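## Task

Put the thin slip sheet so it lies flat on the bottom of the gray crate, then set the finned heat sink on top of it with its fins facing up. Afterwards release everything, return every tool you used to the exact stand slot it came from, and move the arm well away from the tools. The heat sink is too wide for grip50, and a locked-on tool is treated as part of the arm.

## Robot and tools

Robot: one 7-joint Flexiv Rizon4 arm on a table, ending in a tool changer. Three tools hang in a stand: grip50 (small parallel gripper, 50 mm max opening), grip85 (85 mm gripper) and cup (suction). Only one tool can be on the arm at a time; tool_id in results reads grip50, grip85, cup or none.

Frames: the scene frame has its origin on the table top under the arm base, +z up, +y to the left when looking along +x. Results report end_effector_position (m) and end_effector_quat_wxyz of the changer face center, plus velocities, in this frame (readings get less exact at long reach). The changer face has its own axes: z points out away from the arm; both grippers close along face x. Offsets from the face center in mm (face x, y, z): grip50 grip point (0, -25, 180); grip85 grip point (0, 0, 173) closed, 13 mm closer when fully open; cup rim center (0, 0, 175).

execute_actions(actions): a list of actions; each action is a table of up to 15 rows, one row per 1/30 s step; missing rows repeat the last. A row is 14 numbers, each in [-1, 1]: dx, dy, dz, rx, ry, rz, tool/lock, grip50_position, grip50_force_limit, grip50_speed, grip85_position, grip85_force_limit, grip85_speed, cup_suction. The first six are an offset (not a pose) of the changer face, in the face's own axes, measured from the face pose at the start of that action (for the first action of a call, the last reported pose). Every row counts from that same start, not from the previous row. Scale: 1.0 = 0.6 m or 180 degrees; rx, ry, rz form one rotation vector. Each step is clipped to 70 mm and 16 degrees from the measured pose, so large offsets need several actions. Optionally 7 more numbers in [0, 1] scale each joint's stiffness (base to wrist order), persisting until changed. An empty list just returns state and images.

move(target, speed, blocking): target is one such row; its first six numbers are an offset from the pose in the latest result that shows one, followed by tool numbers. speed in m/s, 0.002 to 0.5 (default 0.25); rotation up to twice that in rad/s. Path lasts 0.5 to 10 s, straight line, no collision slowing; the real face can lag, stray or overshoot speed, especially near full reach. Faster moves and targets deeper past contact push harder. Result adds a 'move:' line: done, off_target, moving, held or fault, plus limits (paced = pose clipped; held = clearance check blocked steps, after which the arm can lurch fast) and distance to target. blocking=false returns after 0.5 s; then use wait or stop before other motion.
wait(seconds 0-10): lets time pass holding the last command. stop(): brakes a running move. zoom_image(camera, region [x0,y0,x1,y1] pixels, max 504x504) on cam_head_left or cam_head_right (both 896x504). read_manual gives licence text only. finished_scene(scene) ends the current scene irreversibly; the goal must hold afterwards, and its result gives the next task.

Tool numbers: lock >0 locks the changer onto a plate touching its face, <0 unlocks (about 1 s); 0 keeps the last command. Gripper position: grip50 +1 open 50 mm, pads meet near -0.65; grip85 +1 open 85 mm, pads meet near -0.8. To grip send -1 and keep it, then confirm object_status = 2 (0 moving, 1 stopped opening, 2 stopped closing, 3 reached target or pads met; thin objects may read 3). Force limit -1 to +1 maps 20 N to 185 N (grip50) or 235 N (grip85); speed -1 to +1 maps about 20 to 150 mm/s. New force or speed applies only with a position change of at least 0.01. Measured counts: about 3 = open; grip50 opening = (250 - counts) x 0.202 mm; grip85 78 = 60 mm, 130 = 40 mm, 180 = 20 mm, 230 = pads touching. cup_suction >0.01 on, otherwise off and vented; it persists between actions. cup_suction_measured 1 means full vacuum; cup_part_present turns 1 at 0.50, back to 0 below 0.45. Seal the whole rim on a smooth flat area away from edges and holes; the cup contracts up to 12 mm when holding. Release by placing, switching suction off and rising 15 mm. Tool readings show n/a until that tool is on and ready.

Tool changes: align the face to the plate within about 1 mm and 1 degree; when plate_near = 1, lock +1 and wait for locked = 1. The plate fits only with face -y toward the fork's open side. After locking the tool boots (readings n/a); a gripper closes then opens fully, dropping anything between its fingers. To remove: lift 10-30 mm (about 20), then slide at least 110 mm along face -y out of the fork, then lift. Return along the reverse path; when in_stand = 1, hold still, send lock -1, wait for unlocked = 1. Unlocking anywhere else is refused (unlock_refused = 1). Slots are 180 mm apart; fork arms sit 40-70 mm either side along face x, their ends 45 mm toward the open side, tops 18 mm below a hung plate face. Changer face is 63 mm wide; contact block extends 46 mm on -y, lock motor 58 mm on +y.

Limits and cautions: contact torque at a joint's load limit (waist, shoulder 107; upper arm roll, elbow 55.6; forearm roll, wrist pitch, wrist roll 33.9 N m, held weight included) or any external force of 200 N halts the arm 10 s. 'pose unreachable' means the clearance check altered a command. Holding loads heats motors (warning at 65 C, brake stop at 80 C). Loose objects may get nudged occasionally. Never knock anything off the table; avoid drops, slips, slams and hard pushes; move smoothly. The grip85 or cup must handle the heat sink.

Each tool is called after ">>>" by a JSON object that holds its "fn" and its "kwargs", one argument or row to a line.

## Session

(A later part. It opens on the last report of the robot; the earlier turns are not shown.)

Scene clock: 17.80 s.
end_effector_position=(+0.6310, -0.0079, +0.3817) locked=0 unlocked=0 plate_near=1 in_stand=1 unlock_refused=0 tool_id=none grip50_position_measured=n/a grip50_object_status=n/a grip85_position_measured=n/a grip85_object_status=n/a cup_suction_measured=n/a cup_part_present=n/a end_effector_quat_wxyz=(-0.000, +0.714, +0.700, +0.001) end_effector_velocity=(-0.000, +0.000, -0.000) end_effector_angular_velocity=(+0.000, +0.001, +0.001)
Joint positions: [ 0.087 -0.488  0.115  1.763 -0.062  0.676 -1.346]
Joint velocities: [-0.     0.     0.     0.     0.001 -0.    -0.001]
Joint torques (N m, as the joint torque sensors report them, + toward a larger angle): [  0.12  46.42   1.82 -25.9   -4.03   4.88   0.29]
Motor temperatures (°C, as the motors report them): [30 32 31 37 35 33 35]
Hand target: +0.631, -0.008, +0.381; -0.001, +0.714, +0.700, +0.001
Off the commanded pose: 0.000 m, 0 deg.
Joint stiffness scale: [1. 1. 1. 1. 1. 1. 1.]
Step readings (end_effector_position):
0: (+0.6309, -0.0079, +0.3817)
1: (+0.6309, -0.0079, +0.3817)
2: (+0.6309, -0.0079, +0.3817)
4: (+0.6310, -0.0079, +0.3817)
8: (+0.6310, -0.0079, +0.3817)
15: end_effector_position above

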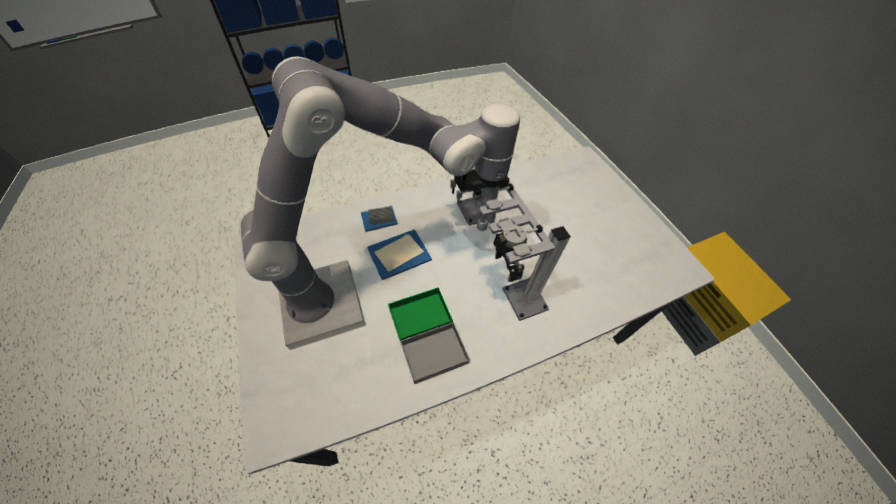

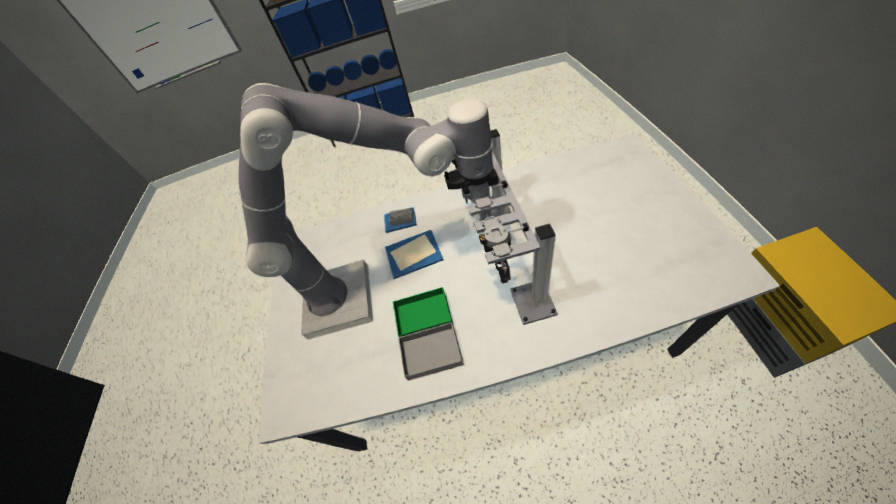

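>>> {"fn": "wait", "kwargs": {
  "seconds": 0
}}

Scene clock: 20.93 s.
end_effector_position=(+0.6311, -0.0079, +0.3819) locked=1 unlocked=0 plate_near=1 in_stand=1 unlock_refused=0 tool_id=cup grip50_position_measured=n/a grip50_object_status=n/a grip85_position_measured=n/a grip85_object_status=n/a cup_suction_measured=0.00 cup_part_present=0 end_effector_quat_wxyz=(-0.000, +0.714, +0.700, +0.001) end_effector_velocity=(+0.000, -0.000, +0.000) end_effector_angular_velocity=(-0.001, -0.000, +0.002)
Joint positions: [ 0.087 -0.488  0.115  1.763 -0.063  0.676 -1.346]
Joint velocities: [-0.     0.    -0.    -0.    -0.001  0.    -0.002]
Joint torques (N m, as the joint torque sensors report them, + toward a larger angle): [  0.21  50.53   1.91 -28.52  -4.01   5.79   0.28]
Motor temperatures (°C, as the motors report them): [30 33 31 38 35 34 35]
Hand target: +0.631, -0.008, +0.381; -0.001, +0.714, +0.700, +0.001
Off the commanded pose: 0.001 m, 0 deg.
Joint stiffness scale: [1. 1. 1. 1. 1. 1. 1.]

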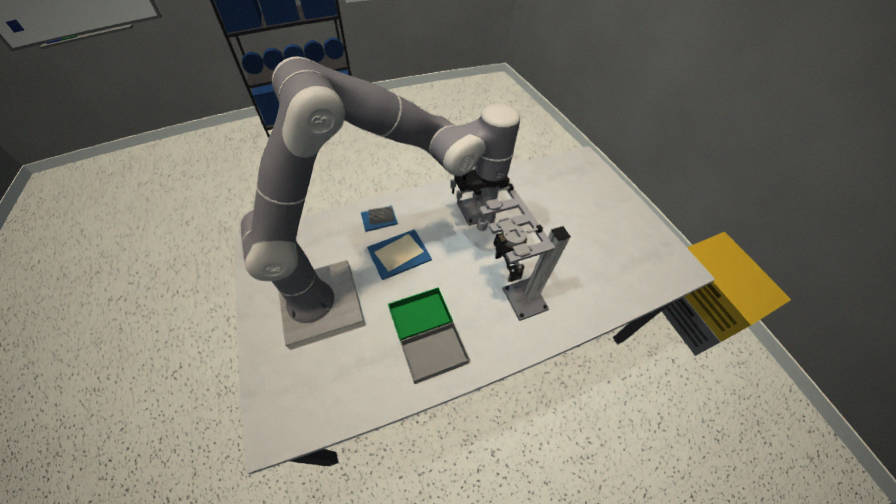

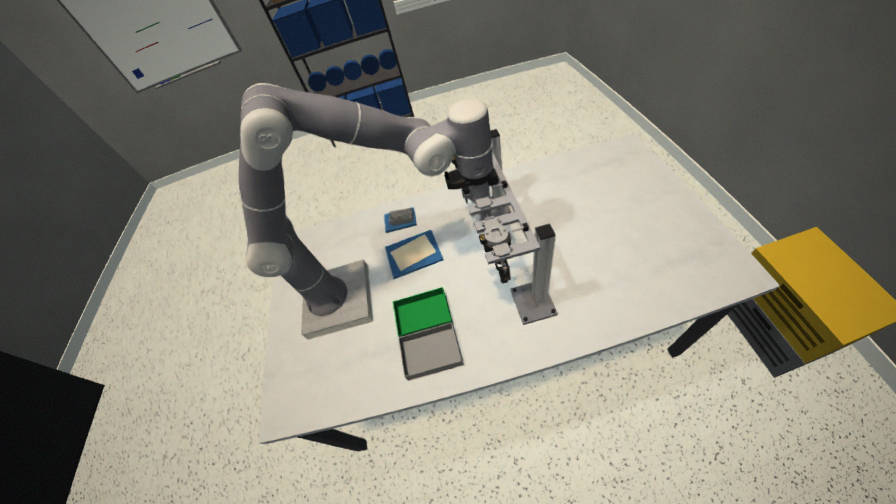

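>>> {"fn": "move", "kwargs": {
  "target": [0, -0.001, -0.0335, 0, 0, 0, 0, 1, 0, 0, 1, 0, 0, 0],
  "speed": 0.08
}}

>>> {"fn": "move", "kwargs": {
  "target": [0, -0.195, 0, 0, 0, 0, 0, 1, 0, 0, 1, 0, 0, 0],
  "speed": 0.25
}}

Scene clock: 22.00 s.
end_effector_position=(+0.6305, -0.0079, +0.4020) locked=1 unlocked=0 plate_near=1 in_stand=0 unlock_refused=0 tool_id=cup grip50_position_measured=n/a grip50_object_status=n/a grip85_position_measured=n/a grip85_object_status=n/a cup_suction_measured=0.00 cup_part_present=0 end_effector_quat_wxyz=(+0.000, +0.714, +0.700, +0.001) end_effector_velocity=(-0.001, -0.000, -0.000) end_effector_angular_velocity=(-0.000, +0.002, +0.000)
Joint positions: [ 0.085 -0.459  0.119  1.747 -0.059  0.632 -1.348]
Joint velocities: [-0.     0.    -0.     0.001  0.    -0.002 -0.001]
Joint torques (N m, as the joint torque sensors report them, + toward a larger angle): [ -1.78  54.35   2.89 -31.57  -4.39   4.54  -0.65]
Motor temperatures (°C, as the motors report them): [30 33 31 38 35 34 35]
Hand target: +0.630, -0.008, +0.402; -0.000, +0.714, +0.700, +0.001
Off the commanded pose: 0.000 m, 0 deg.
Joint stiffness scale: [1. 1. 1. 1. 1. 1. 1.]
move: done

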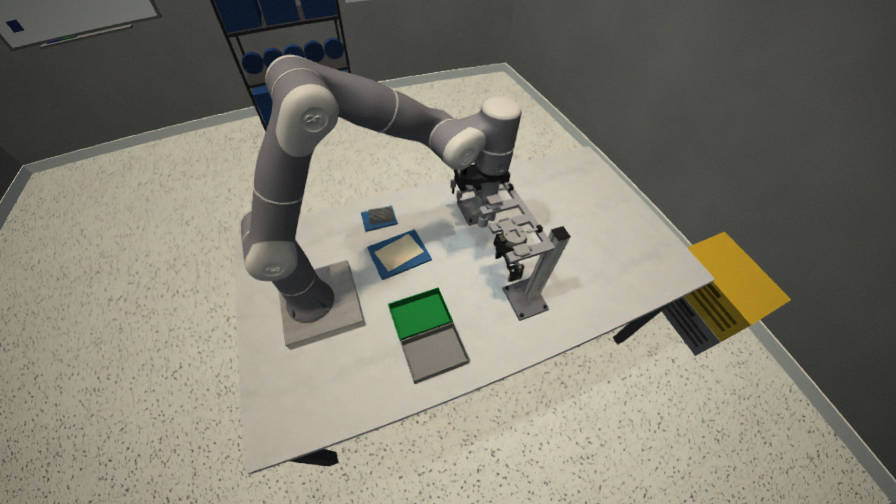

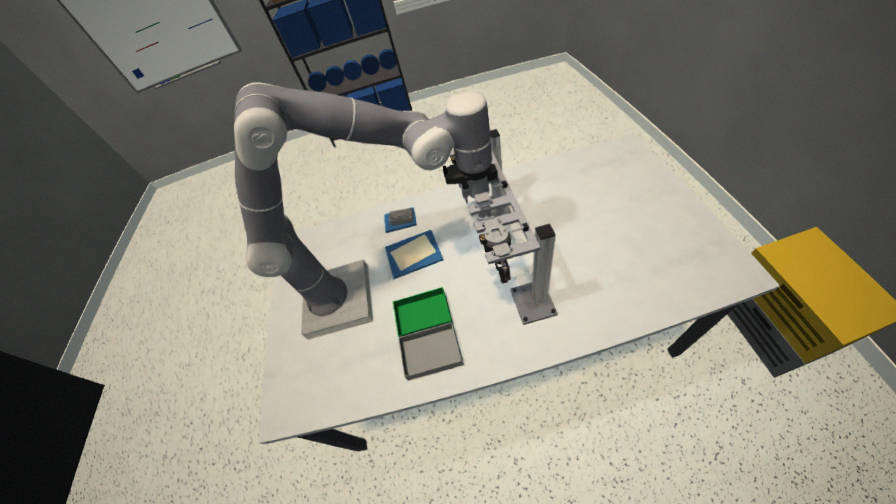

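Scene clock: 22.90 s.
end_effector_position=(+0.5135, -0.0055, +0.4012) locked=1 unlocked=0 plate_near=1 in_stand=0 unlock_refused=0 tool_id=cup grip50_position_measured=n/a grip50_object_status=n/a grip85_position_measured=n/a grip85_object_status=n/a cup_suction_measured=0.00 cup_part_present=0 end_effector_quat_wxyz=(+0.000, +0.714, +0.700, +0.001) end_effector_velocity=(-0.001, -0.000, -0.001) end_effector_angular_velocity=(-0.001, +0.002, +0.001)
Joint positions: [ 0.07  -0.217  0.165  2.104 -0.042  0.747 -1.315]
Joint velocities: [ 0.     0.     0.     0.003 -0.     0.    -0.001]
Joint torques (N m, as the joint torque sensors report them, + toward a larger angle): [  0.1   40.65   0.99 -28.46  -4.04   6.15   1.11]
Motor temperatures (°C, as the motors report them): [30 33 31 38 35 34 35]
Hand target: +0.513, -0.006, +0.401; +0.000, +0.714, +0.700, +0.001
Off the commanded pose: 0.001 m, 0 deg.
Joint stiffness scale: [1. 1. 1. 1. 1. 1. 1.]
move: done

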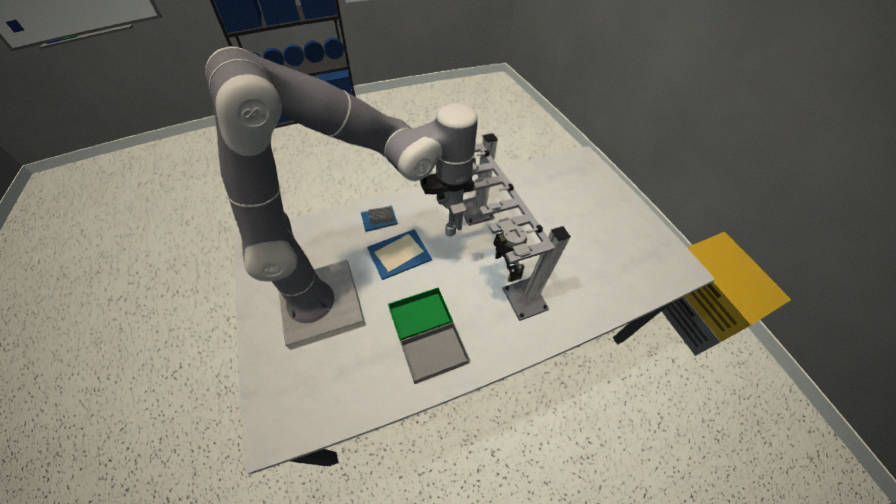

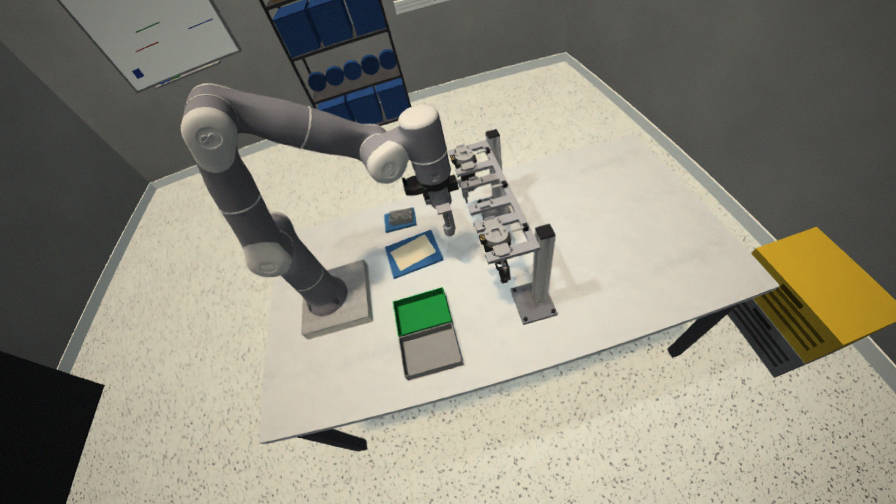

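>>> {"fn": "move", "kwargs": {
  "target": [0.2299, -0.2743, 0.3353, 0, 0, -0.0872, 0, 1, 0, 0, 1, 0, 0, 1],
  "speed": 0.4
}}

>>> {"fn": "zoom_image", "kwargs": {
  "camera": "cam_head_left",
  "region": [350, 195, 440, 285]
}}

>>> {"fn": "zoom_image", "kwargs": {
  "camera": "cam_head_right",
  "region": [370, 195, 460, 285]
}}

Scene clock: 25.10 s.
end_effector_position=(+0.3532, +0.1357, +0.1999) locked=1 unlocked=0 plate_near=1 in_stand=0 unlock_refused=0 tool_id=cup grip50_position_measured=n/a grip50_object_status=n/a grip85_position_measured=n/a grip85_object_status=n/a cup_suction_measured=0.94 cup_part_present=1 end_effector_quat_wxyz=(+0.001, +0.611, +0.792, +0.000) end_effector_velocity=(+0.001, -0.001, +0.000) end_effector_angular_velocity=(-0.000, -0.003, -0.002)
Joint positions: [ 0.601 -0.57  -0.026  2.617 -0.333  1.62  -0.937]
Joint velocities: [ 0.005 -0.001 -0.005  0.001  0.001  0.004  0.   ]
Joint torques (N m, as the joint torque sensors report them, + toward a larger angle): [ 1.3  34.74  0.1  -6.75  0.45  6.01  1.2 ]
Motor temperatures (°C, as the motors report them): [30 33 31 38 35 34 35]
Hand target: +0.353, +0.136, +0.200; +0.001, +0.611, +0.791, +0.000
Off the commanded pose: 0.001 m, 0 deg.
Joint stiffness scale: [1. 1. 1. 1. 1. 1. 1.]
move: done

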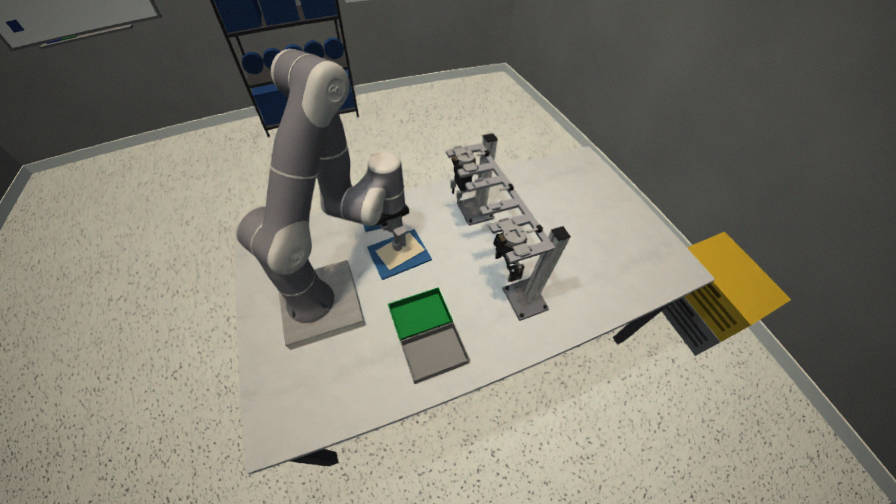

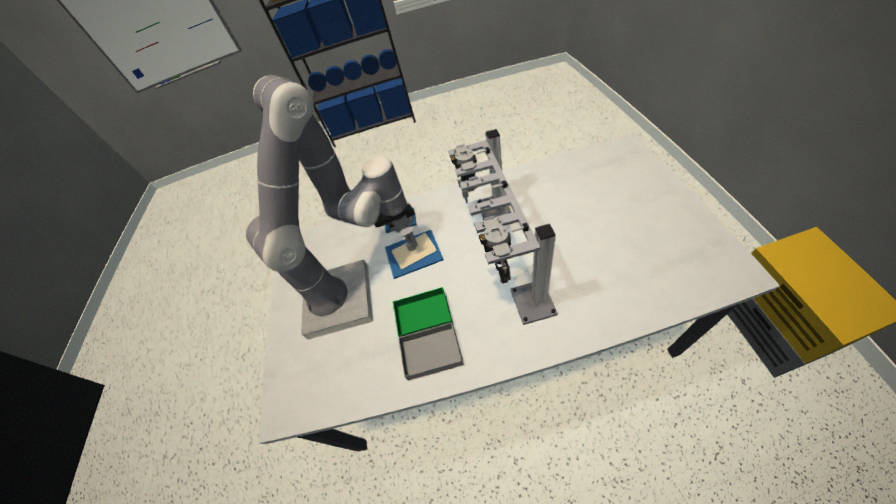

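Region (350, 195, 440, 285) of cam_head_left's 896x504 image, scaled by 5.600, with more detail than that image has.

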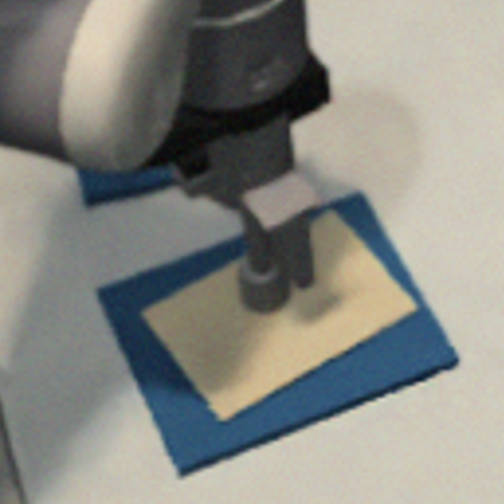

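Region (370, 195, 460, 285) of cam_head_right's 896x504 image, scaled by 5.600, with more detail than that image has.

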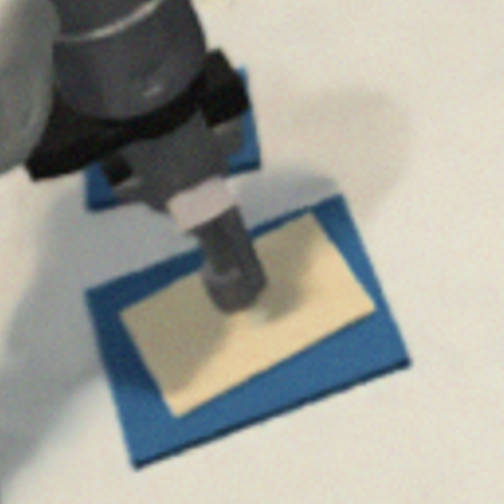

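>>> {"fn": "move", "kwargs": {
  "target": [-0.2996, 0.0537, -0.1252, 0, 0, 0.0872, 0, 1, 0, 0, 1, 0, 0, 1],
  "speed": 0.3
}}

Scene clock: 29.27 s.
end_effector_position=(+0.4288, -0.0298, +0.2749) locked=1 unlocked=0 plate_near=1 in_stand=0 unlock_refused=0 tool_id=cup grip50_position_measured=n/a grip50_object_status=n/a grip85_position_measured=n/a grip85_object_status=n/a cup_suction_measured=0.95 cup_part_present=1 end_effector_quat_wxyz=(+0.000, +0.713, +0.701, +0.001) end_effector_velocity=(+0.000, +0.000, +0.000) end_effector_angular_velocity=(+0.001, +0.002, +0.001)
Joint positions: [ 0.014 -0.364  0.168  2.44  -0.165  1.223 -1.249]
Joint velocities: [-0.003 -0.001  0.003 -0.002  0.002 -0.003 -0.003]
Joint torques (N m, as the joint torque sensors report them, + toward a larger angle): [ -1.47  35.77   2.66 -18.85  -1.61   4.44  -0.67]
Motor temperatures (°C, as the motors report them): [30 33 31 38 35 34 35]
Hand target: +0.429, -0.030, +0.275; +0.000, +0.713, +0.701, +0.000
Off the commanded pose: 0.001 m, 0 deg.
Joint stiffness scale: [1. 1. 1. 1. 1. 1. 1.]
move: done

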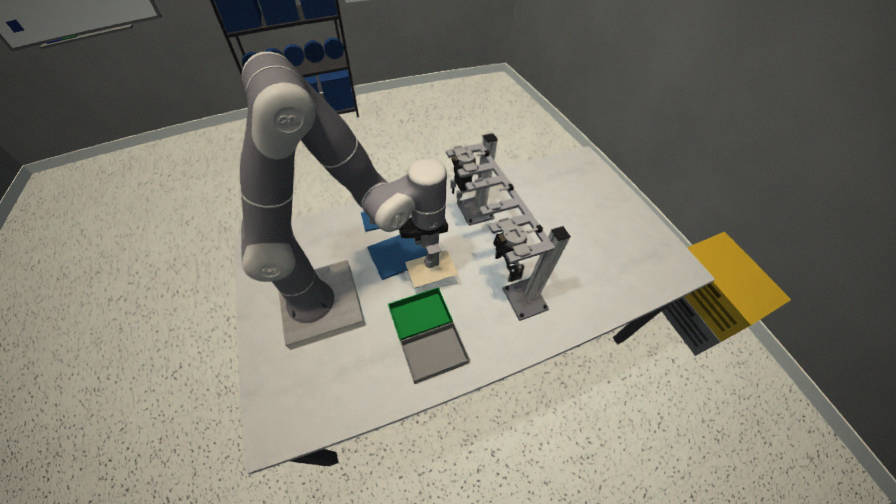

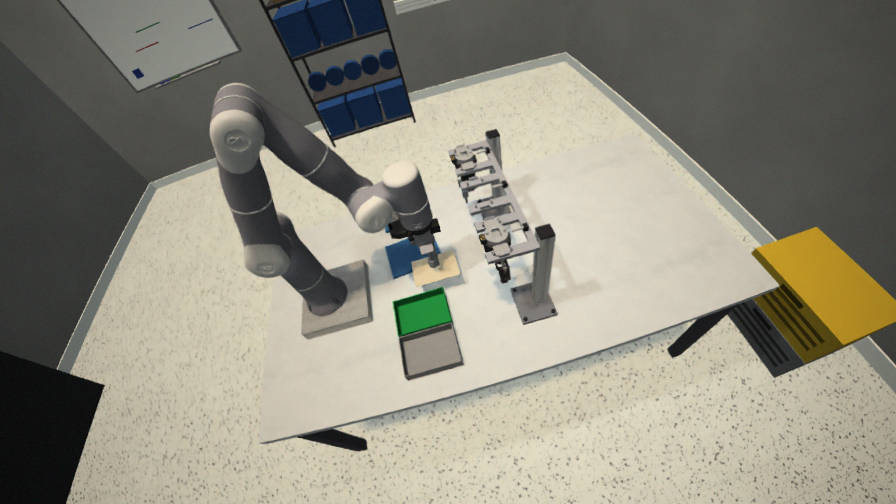

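>>> {"fn": "zoom_image", "kwargs": {
  "camera": "cam_head_left",
  "region": [380, 220, 480, 320]
}}

>>> {"fn": "zoom_image", "kwargs": {
  "camera": "cam_head_right",
  "region": [380, 220, 480, 320]
}}

Region (380, 220, 480, 320) of cam_head_left's 896x504 image, scaled by 5.040, with more detail than that image has.

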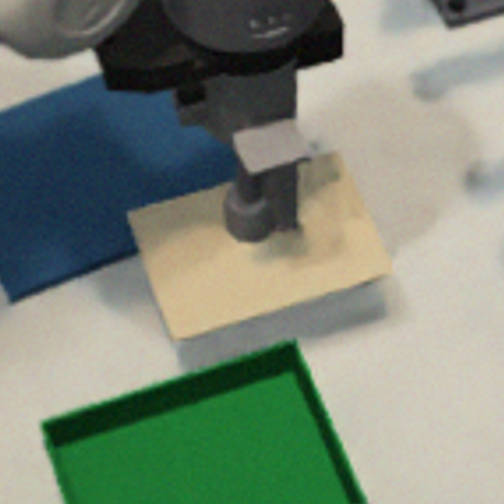

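Region (380, 220, 480, 320) of cam_head_right's 896x504 image, scaled by 5.040, with more detail than that image has.

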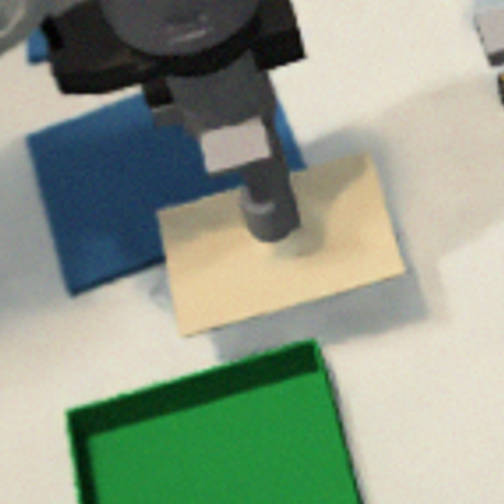

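>>> {"fn": "move", "kwargs": {
  "target": [-0.4369, -0.1366, 0.0415, 0, 0, 0, 0, 1, 0, 0, 1, 0, 0, 1],
  "speed": 0.3
}}

>>> {"fn": "zoom_image", "kwargs": {
  "camera": "cam_head_left",
  "region": [385, 300, 475, 390]
}}

>>> {"fn": "zoom_image", "kwargs": {
  "camera": "cam_head_right",
  "region": [385, 300, 475, 390]
}}

Scene clock: 31.53 s.
end_effector_position=(+0.3418, -0.2893, +0.2493) locked=1 unlocked=0 plate_near=1 in_stand=0 unlock_refused=0 tool_id=cup grip50_position_measured=n/a grip50_object_status=n/a grip85_position_measured=n/a grip85_object_status=n/a cup_suction_measured=0.95 cup_part_present=1 end_effector_quat_wxyz=(-0.000, +0.714, +0.701, +0.001) end_effector_velocity=(+0.000, -0.000, +0.000) end_effector_angular_velocity=(+0.001, -0.001, -0.000)
Joint positions: [-0.528 -0.46   0.08   2.391 -0.107  1.274 -1.928]
Joint velocities: [-0.004 -0.     0.003 -0.002 -0.    -0.002 -0.001]
Joint torques (N m, as the joint torque sensors report them, + toward a larger angle): [ -2.04  38.69   2.04 -17.09  -1.6    4.42  -0.7 ]
Motor temperatures (°C, as the motors report them): [30 33 31 38 35 34 35]
Hand target: +0.342, -0.289, +0.249; -0.000, +0.713, +0.701, +0.001
Off the commanded pose: 0.001 m, 0 deg.
Joint stiffness scale: [1. 1. 1. 1. 1. 1. 1.]
move: done

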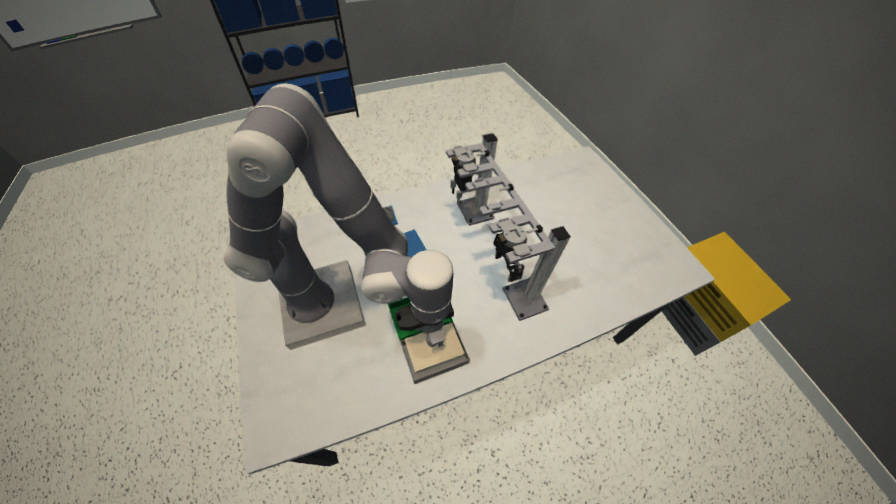

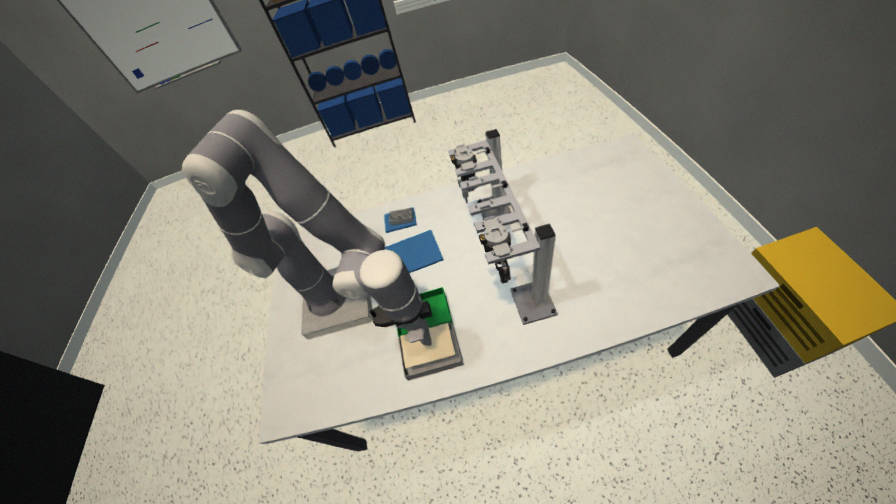

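Region (385, 300, 475, 390) of cam_head_left's 896x504 image, scaled by 5.600, with more detail than that image has.

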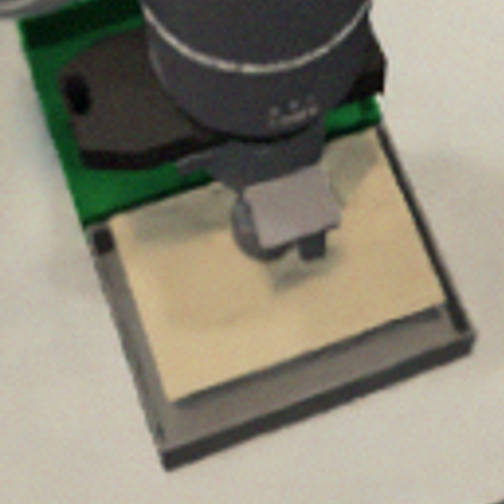

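Region (385, 300, 475, 390) of cam_head_right's 896x504 image, scaled by 5.600, with more detail than that image has.

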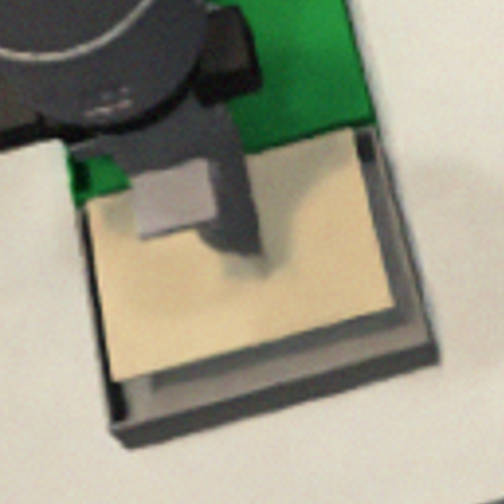

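>>> {"fn": "move", "kwargs": {
  "target": [-0.0042, 0.0005, 0.0955, 0, 0, 0, 0, 1, 0, 0, 1, 0, 0, 1],
  "speed": 0.1
}}

>>> {"fn": "zoom_image", "kwargs": {
  "camera": "cam_head_left",
  "region": [385, 300, 475, 390]
}}

>>> {"fn": "zoom_image", "kwargs": {
  "camera": "cam_head_right",
  "region": [385, 300, 475, 390]
}}

Scene clock: 33.37 s.
end_effector_position=(+0.3422, -0.2918, +0.1921) locked=1 unlocked=0 plate_near=1 in_stand=0 unlock_refused=0 tool_id=cup grip50_position_measured=n/a grip50_object_status=n/a grip85_position_measured=n/a grip85_object_status=n/a cup_suction_measured=0.95 cup_part_present=1 end_effector_quat_wxyz=(-0.000, +0.713, +0.701, +0.001) end_effector_velocity=(+0.000, -0.000, -0.000) end_effector_angular_velocity=(-0.001, -0.001, +0.001)
Joint positions: [-0.496 -0.639  0.035  2.375 -0.125  1.438 -1.919]
Joint velocities: [ 0.001 -0.001 -0.001 -0.001  0.001  0.001 -0.002]
Joint torques (N m, as the joint torque sensors report them, + toward a larger angle): [  1.11  41.79   0.52 -12.31  -0.97   6.     0.79]
Motor temperatures (°C, as the motors report them): [30 33 31 38 35 34 35]
Hand target: +0.342, -0.292, +0.192; -0.000, +0.714, +0.701, +0.001
Off the commanded pose: 0.000 m, 0 deg.
Joint stiffness scale: [1. 1. 1. 1. 1. 1. 1.]
move: done

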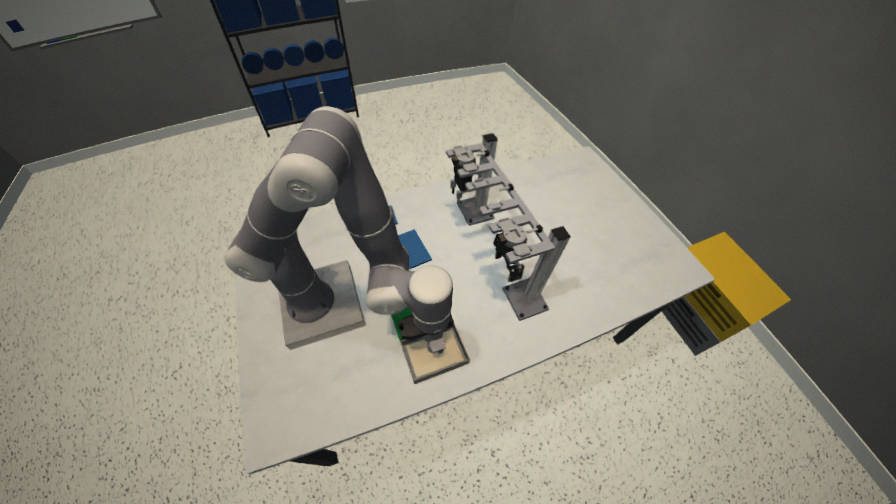

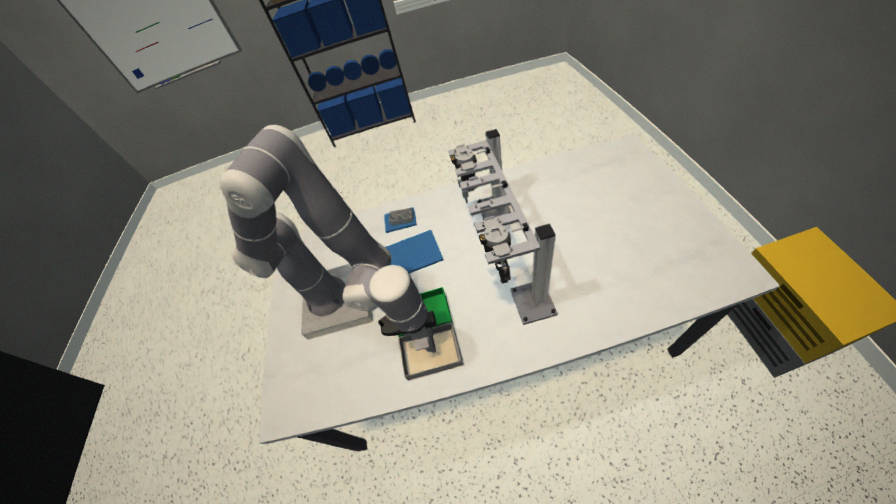

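Region (385, 300, 475, 390) of cam_head_left's 896x504 image, scaled by 5.600, with more detail than that image has.

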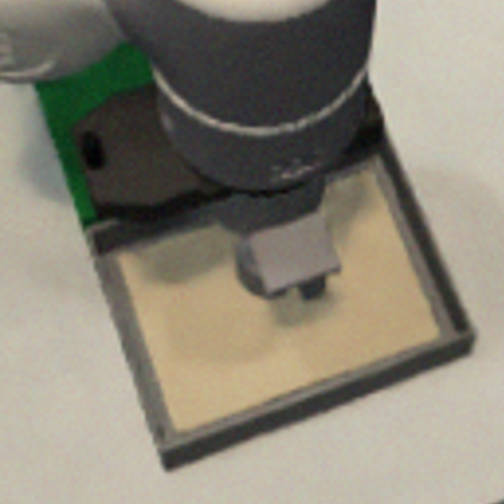

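Region (385, 300, 475, 390) of cam_head_right's 896x504 image, scaled by 5.600, with more detail than that image has.

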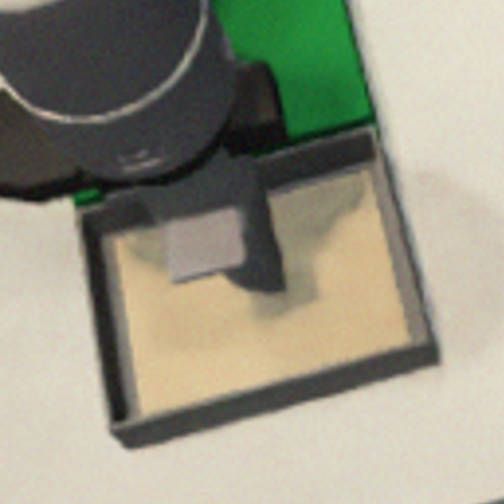

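>>> {"fn": "execute_actions", "kwargs": {
  "actions": [
    [[0,0,0.001,0,0,0,0,1,0,0,1,0,0,1],[0,0,0.002,0,0,0,0,1,0,0,1,0,0,1],[0,0,0.003,0,0,0,0,1,0,0,1,0,0,1],[0,0,0.004,0,0,0,0,1,0,0,1,0,0,1],[0,0,0.005,0,0,0,0,1,0,0,1,0,0,1],[0,0,0.006,0,0,0,0,1,0,0,1,0,0,1],[0,0,0.007,0,0,0,0,1,0,0,1,0,0,1],[0,0,0.008,0,0,0,0,1,0,0,1,0,0,1],[0,0,0.009,0,0,0,0,1,0,0,1,0,0,1],[0,0,0.010,0,0,0,0,1,0,0,1,0,0,1]]
  ]
}}

Scene clock: 34.13 s.
end_effector_position=(+0.3434, -0.2926, +0.1880) locked=1 unlocked=0 plate_near=1 in_stand=0 unlock_refused=0 tool_id=cup grip50_position_measured=n/a grip50_object_status=n/a grip85_position_measured=n/a grip85_object_status=n/a cup_suction_measured=0.95 cup_part_present=1 end_effector_quat_wxyz=(+0.002, +0.713, +0.701, +0.002) end_effector_velocity=(+0.000, -0.000, -0.000) end_effector_angular_velocity=(-0.001, -0.001, +0.000)
Joint positions: [-0.493 -0.654  0.031  2.371 -0.125  1.455 -1.919]
Joint velocities: [ 0.001 -0.001 -0.001  0.     0.     0.002 -0.   ]
Joint torques (N m, as the joint torque sensors report them, + toward a larger angle): [ 2.17 22.33  0.91 -8.62 -0.97  3.11  0.79]
Motor temperatures (°C, as the motors report them): [30 33 31 38 35 34 35]
Hand target: +0.342, -0.292, +0.186; -0.000, +0.713, +0.701, +0.001
Off the commanded pose: 0.002 m, 0 deg.
Joint stiffness scale: [1. 1. 1. 1. 1. 1. 1.]
Step readings (end_effector_position):
0: (+0.3423, -0.2918, +0.1921)
1: (+0.3422, -0.2918, +0.1920)
2: (+0.3422, -0.2918, +0.1916)
4: (+0.3421, -0.2918, +0.1906)
8: (+0.3421, -0.2918, +0.1883)
15: end_effector_position above

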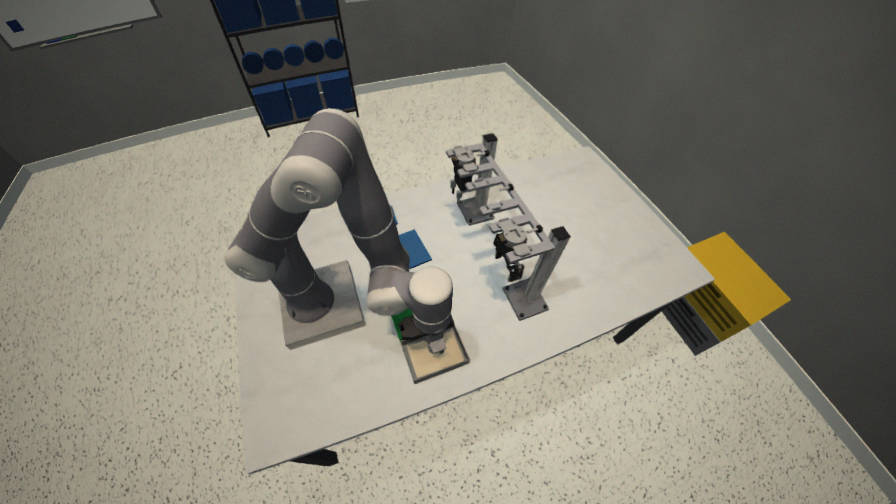

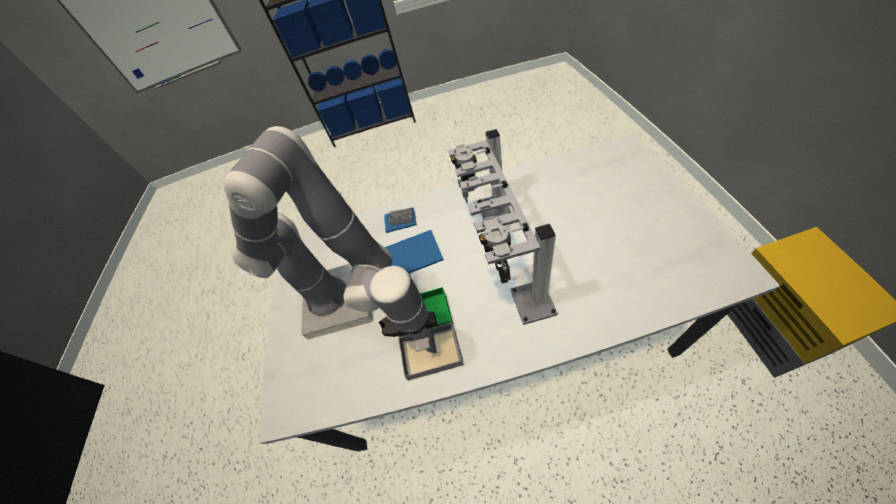

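>>> {"fn": "execute_actions", "kwargs": {
  "actions": [
    [[0,0,-0.0003,0,0,0,0,1,0,0,1,0,0,0]]
  ]
}}

Scene clock: 34.87 s.
end_effector_position=(+0.3439, -0.2929, +0.1888) locked=1 unlocked=0 plate_near=1 in_stand=0 unlock_refused=0 tool_id=cup grip50_position_measured=n/a grip50_object_status=n/a grip85_position_measured=n/a grip85_object_status=n/a cup_suction_measured=0.00 cup_part_present=0 end_effector_quat_wxyz=(+0.003, +0.713, +0.701, +0.002) end_effector_velocity=(+0.000, +0.000, +0.000) end_effector_angular_velocity=(-0.000, -0.000, +0.001)
Joint positions: [-0.493 -0.652  0.031  2.371 -0.125  1.455 -1.919]
Joint velocities: [-0.     0.     0.    -0.    -0.     0.    -0.001]
Joint torques (N m, as the joint torque sensors report them, + toward a larger angle): [-0.99 35.11  1.82 -9.8  -0.95  4.34  0.19]
Motor temperatures (°C, as the motors report them): [30 33 31 38 35 34 35]
Hand target: +0.343, -0.293, +0.188; +0.002, +0.713, +0.701, +0.002
Off the commanded pose: 0.001 m, 0 deg.
Joint stiffness scale: [1. 1. 1. 1. 1. 1. 1.]
Step readings (end_effector_position):
0: (+0.3434, -0.2926, +0.1880)
1: (+0.3436, -0.2927, +0.1882)
2: (+0.3438, -0.2928, +0.1887)
4: (+0.3439, -0.2929, +0.1888)
8: (+0.3439, -0.2929, +0.1888)
15: end_effector_position above

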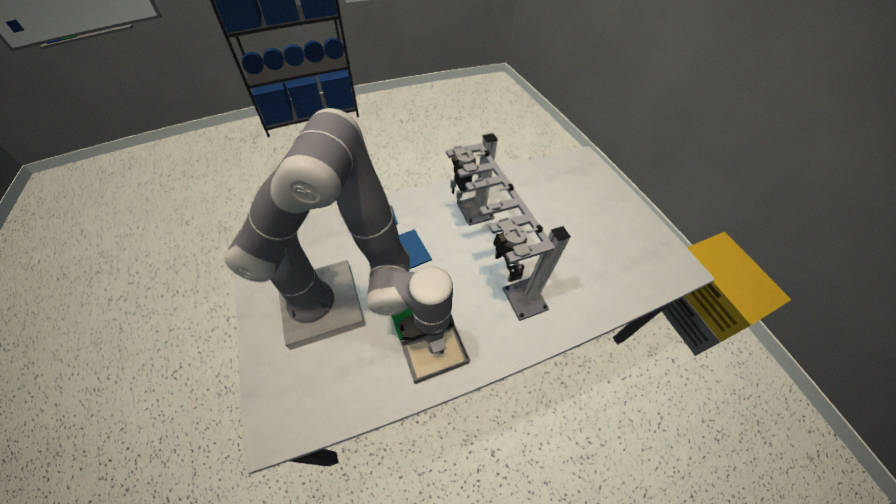

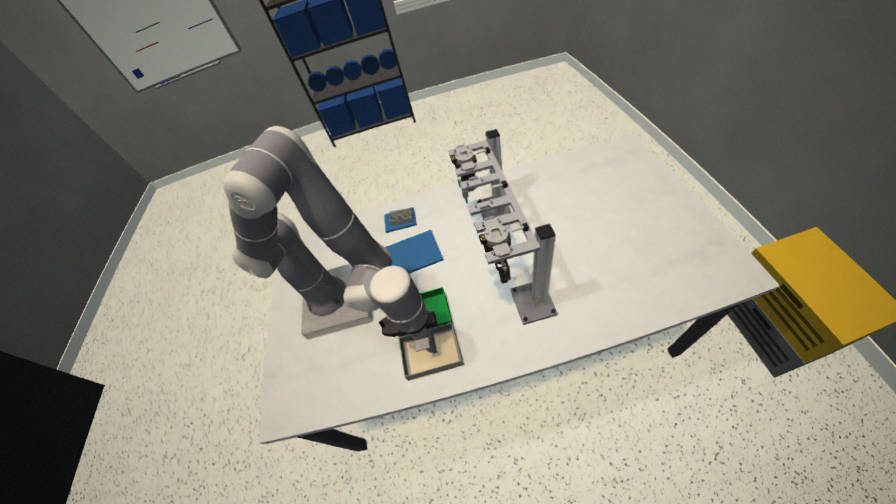

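>>> {"fn": "move", "kwargs": {
  "target": [0, 0, -0.077, 0.00225, 0.0004, 0.0009, 0, 1, 0, 0, 1, 0, 0, 0],
  "speed": 0.15
}}

Scene clock: 36.10 s.
end_effector_position=(+0.3435, -0.2927, +0.2350) locked=1 unlocked=0 plate_near=1 in_stand=0 unlock_refused=0 tool_id=cup grip50_position_measured=n/a grip50_object_status=n/a grip85_position_measured=n/a grip85_object_status=n/a cup_suction_measured=0.00 cup_part_present=0 end_effector_quat_wxyz=(+0.000, +0.715, +0.700, +0.000) end_effector_velocity=(-0.000, +0.000, +0.000) end_effector_angular_velocity=(+0.001, +0.001, -0.001)
Joint positions: [-0.521 -0.507  0.065  2.383 -0.116  1.314 -1.923]
Joint velocities: [-0.002  0.     0.001 -0.     0.    -0.002 -0.   ]
Joint torques (N m, as the joint torque sensors report them, + toward a larger angle): [ -1.66  40.62   1.9  -15.25  -1.6    4.55  -0.46]
Motor temperatures (°C, as the motors report them): [30 33 31 38 35 34 35]
Hand target: +0.343, -0.293, +0.235; +0.000, +0.714, +0.700, +0.000
Off the commanded pose: 0.000 m, 0 deg.
Joint stiffness scale: [1. 1. 1. 1. 1. 1. 1.]
move: done

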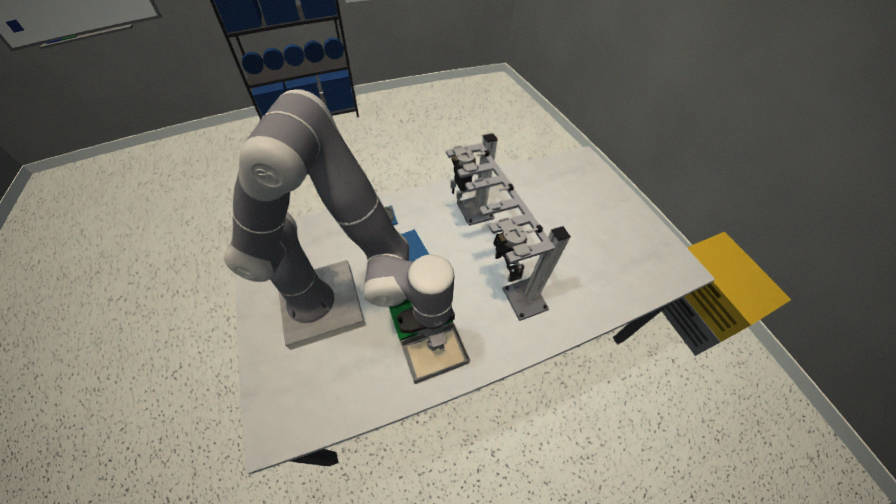

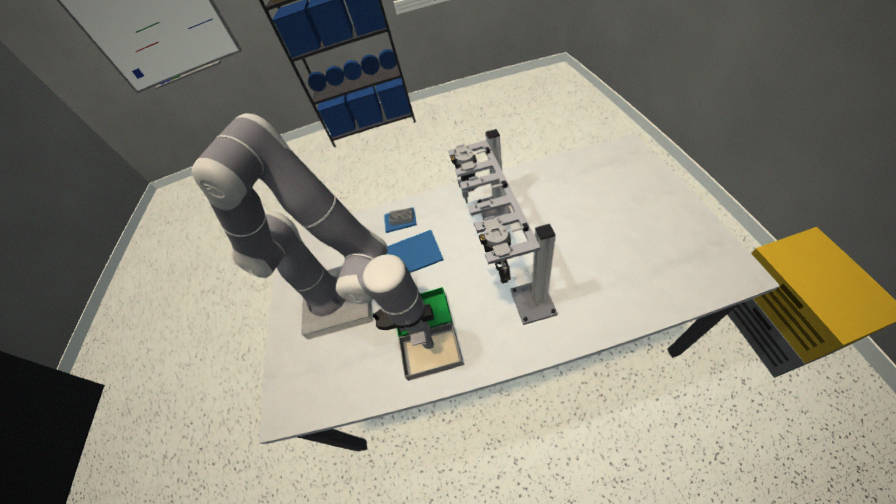

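>>> {"fn": "move", "kwargs": {
  "target": [0.4845, 0.2732, -0.2783, 0, 0, 0, 0, 1, 0, 0, 1, 0, 0, 0],
  "speed": 0.4
}}

Scene clock: 38.13 s.
end_effector_position=(+0.5133, -0.0065, +0.4022) locked=1 unlocked=0 plate_near=1 in_stand=0 unlock_refused=0 tool_id=cup grip50_position_measured=n/a grip50_object_status=n/a grip85_position_measured=n/a grip85_object_status=n/a cup_suction_measured=0.00 cup_part_present=0 end_effector_quat_wxyz=(+0.001, +0.714, +0.700, -0.000) end_effector_velocity=(+0.000, +0.000, +0.000) end_effector_angular_velocity=(-0.000, -0.000, +0.001)
Joint positions: [-0.069 -0.237  0.305  2.09  -0.094  0.744 -1.281]
Joint velocities: [-0.    -0.     0.    -0.002 -0.    -0.001 -0.001]
Joint torques (N m, as the joint torque sensors report them, + toward a larger angle): [  0.16  39.6    1.76 -29.42  -4.4    4.55   0.96]
Motor temperatures (°C, as the motors report them): [30 34 31 38 35 34 35]
Hand target: +0.513, -0.007, +0.402; +0.001, +0.715, +0.700, -0.000
Off the commanded pose: 0.001 m, 0 deg.
Joint stiffness scale: [1. 1. 1. 1. 1. 1. 1.]
move: done

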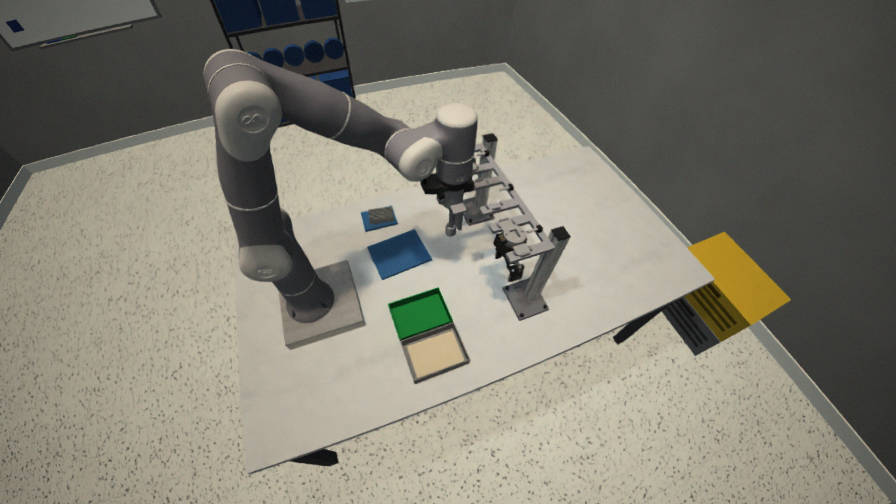

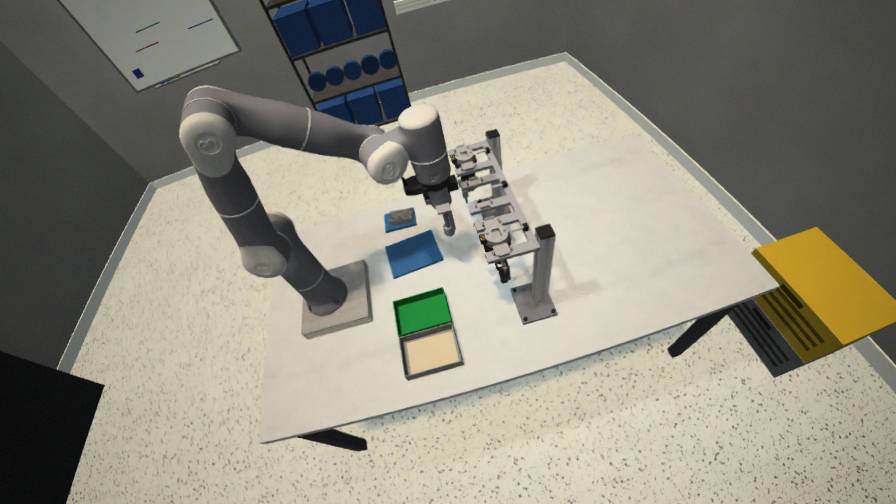

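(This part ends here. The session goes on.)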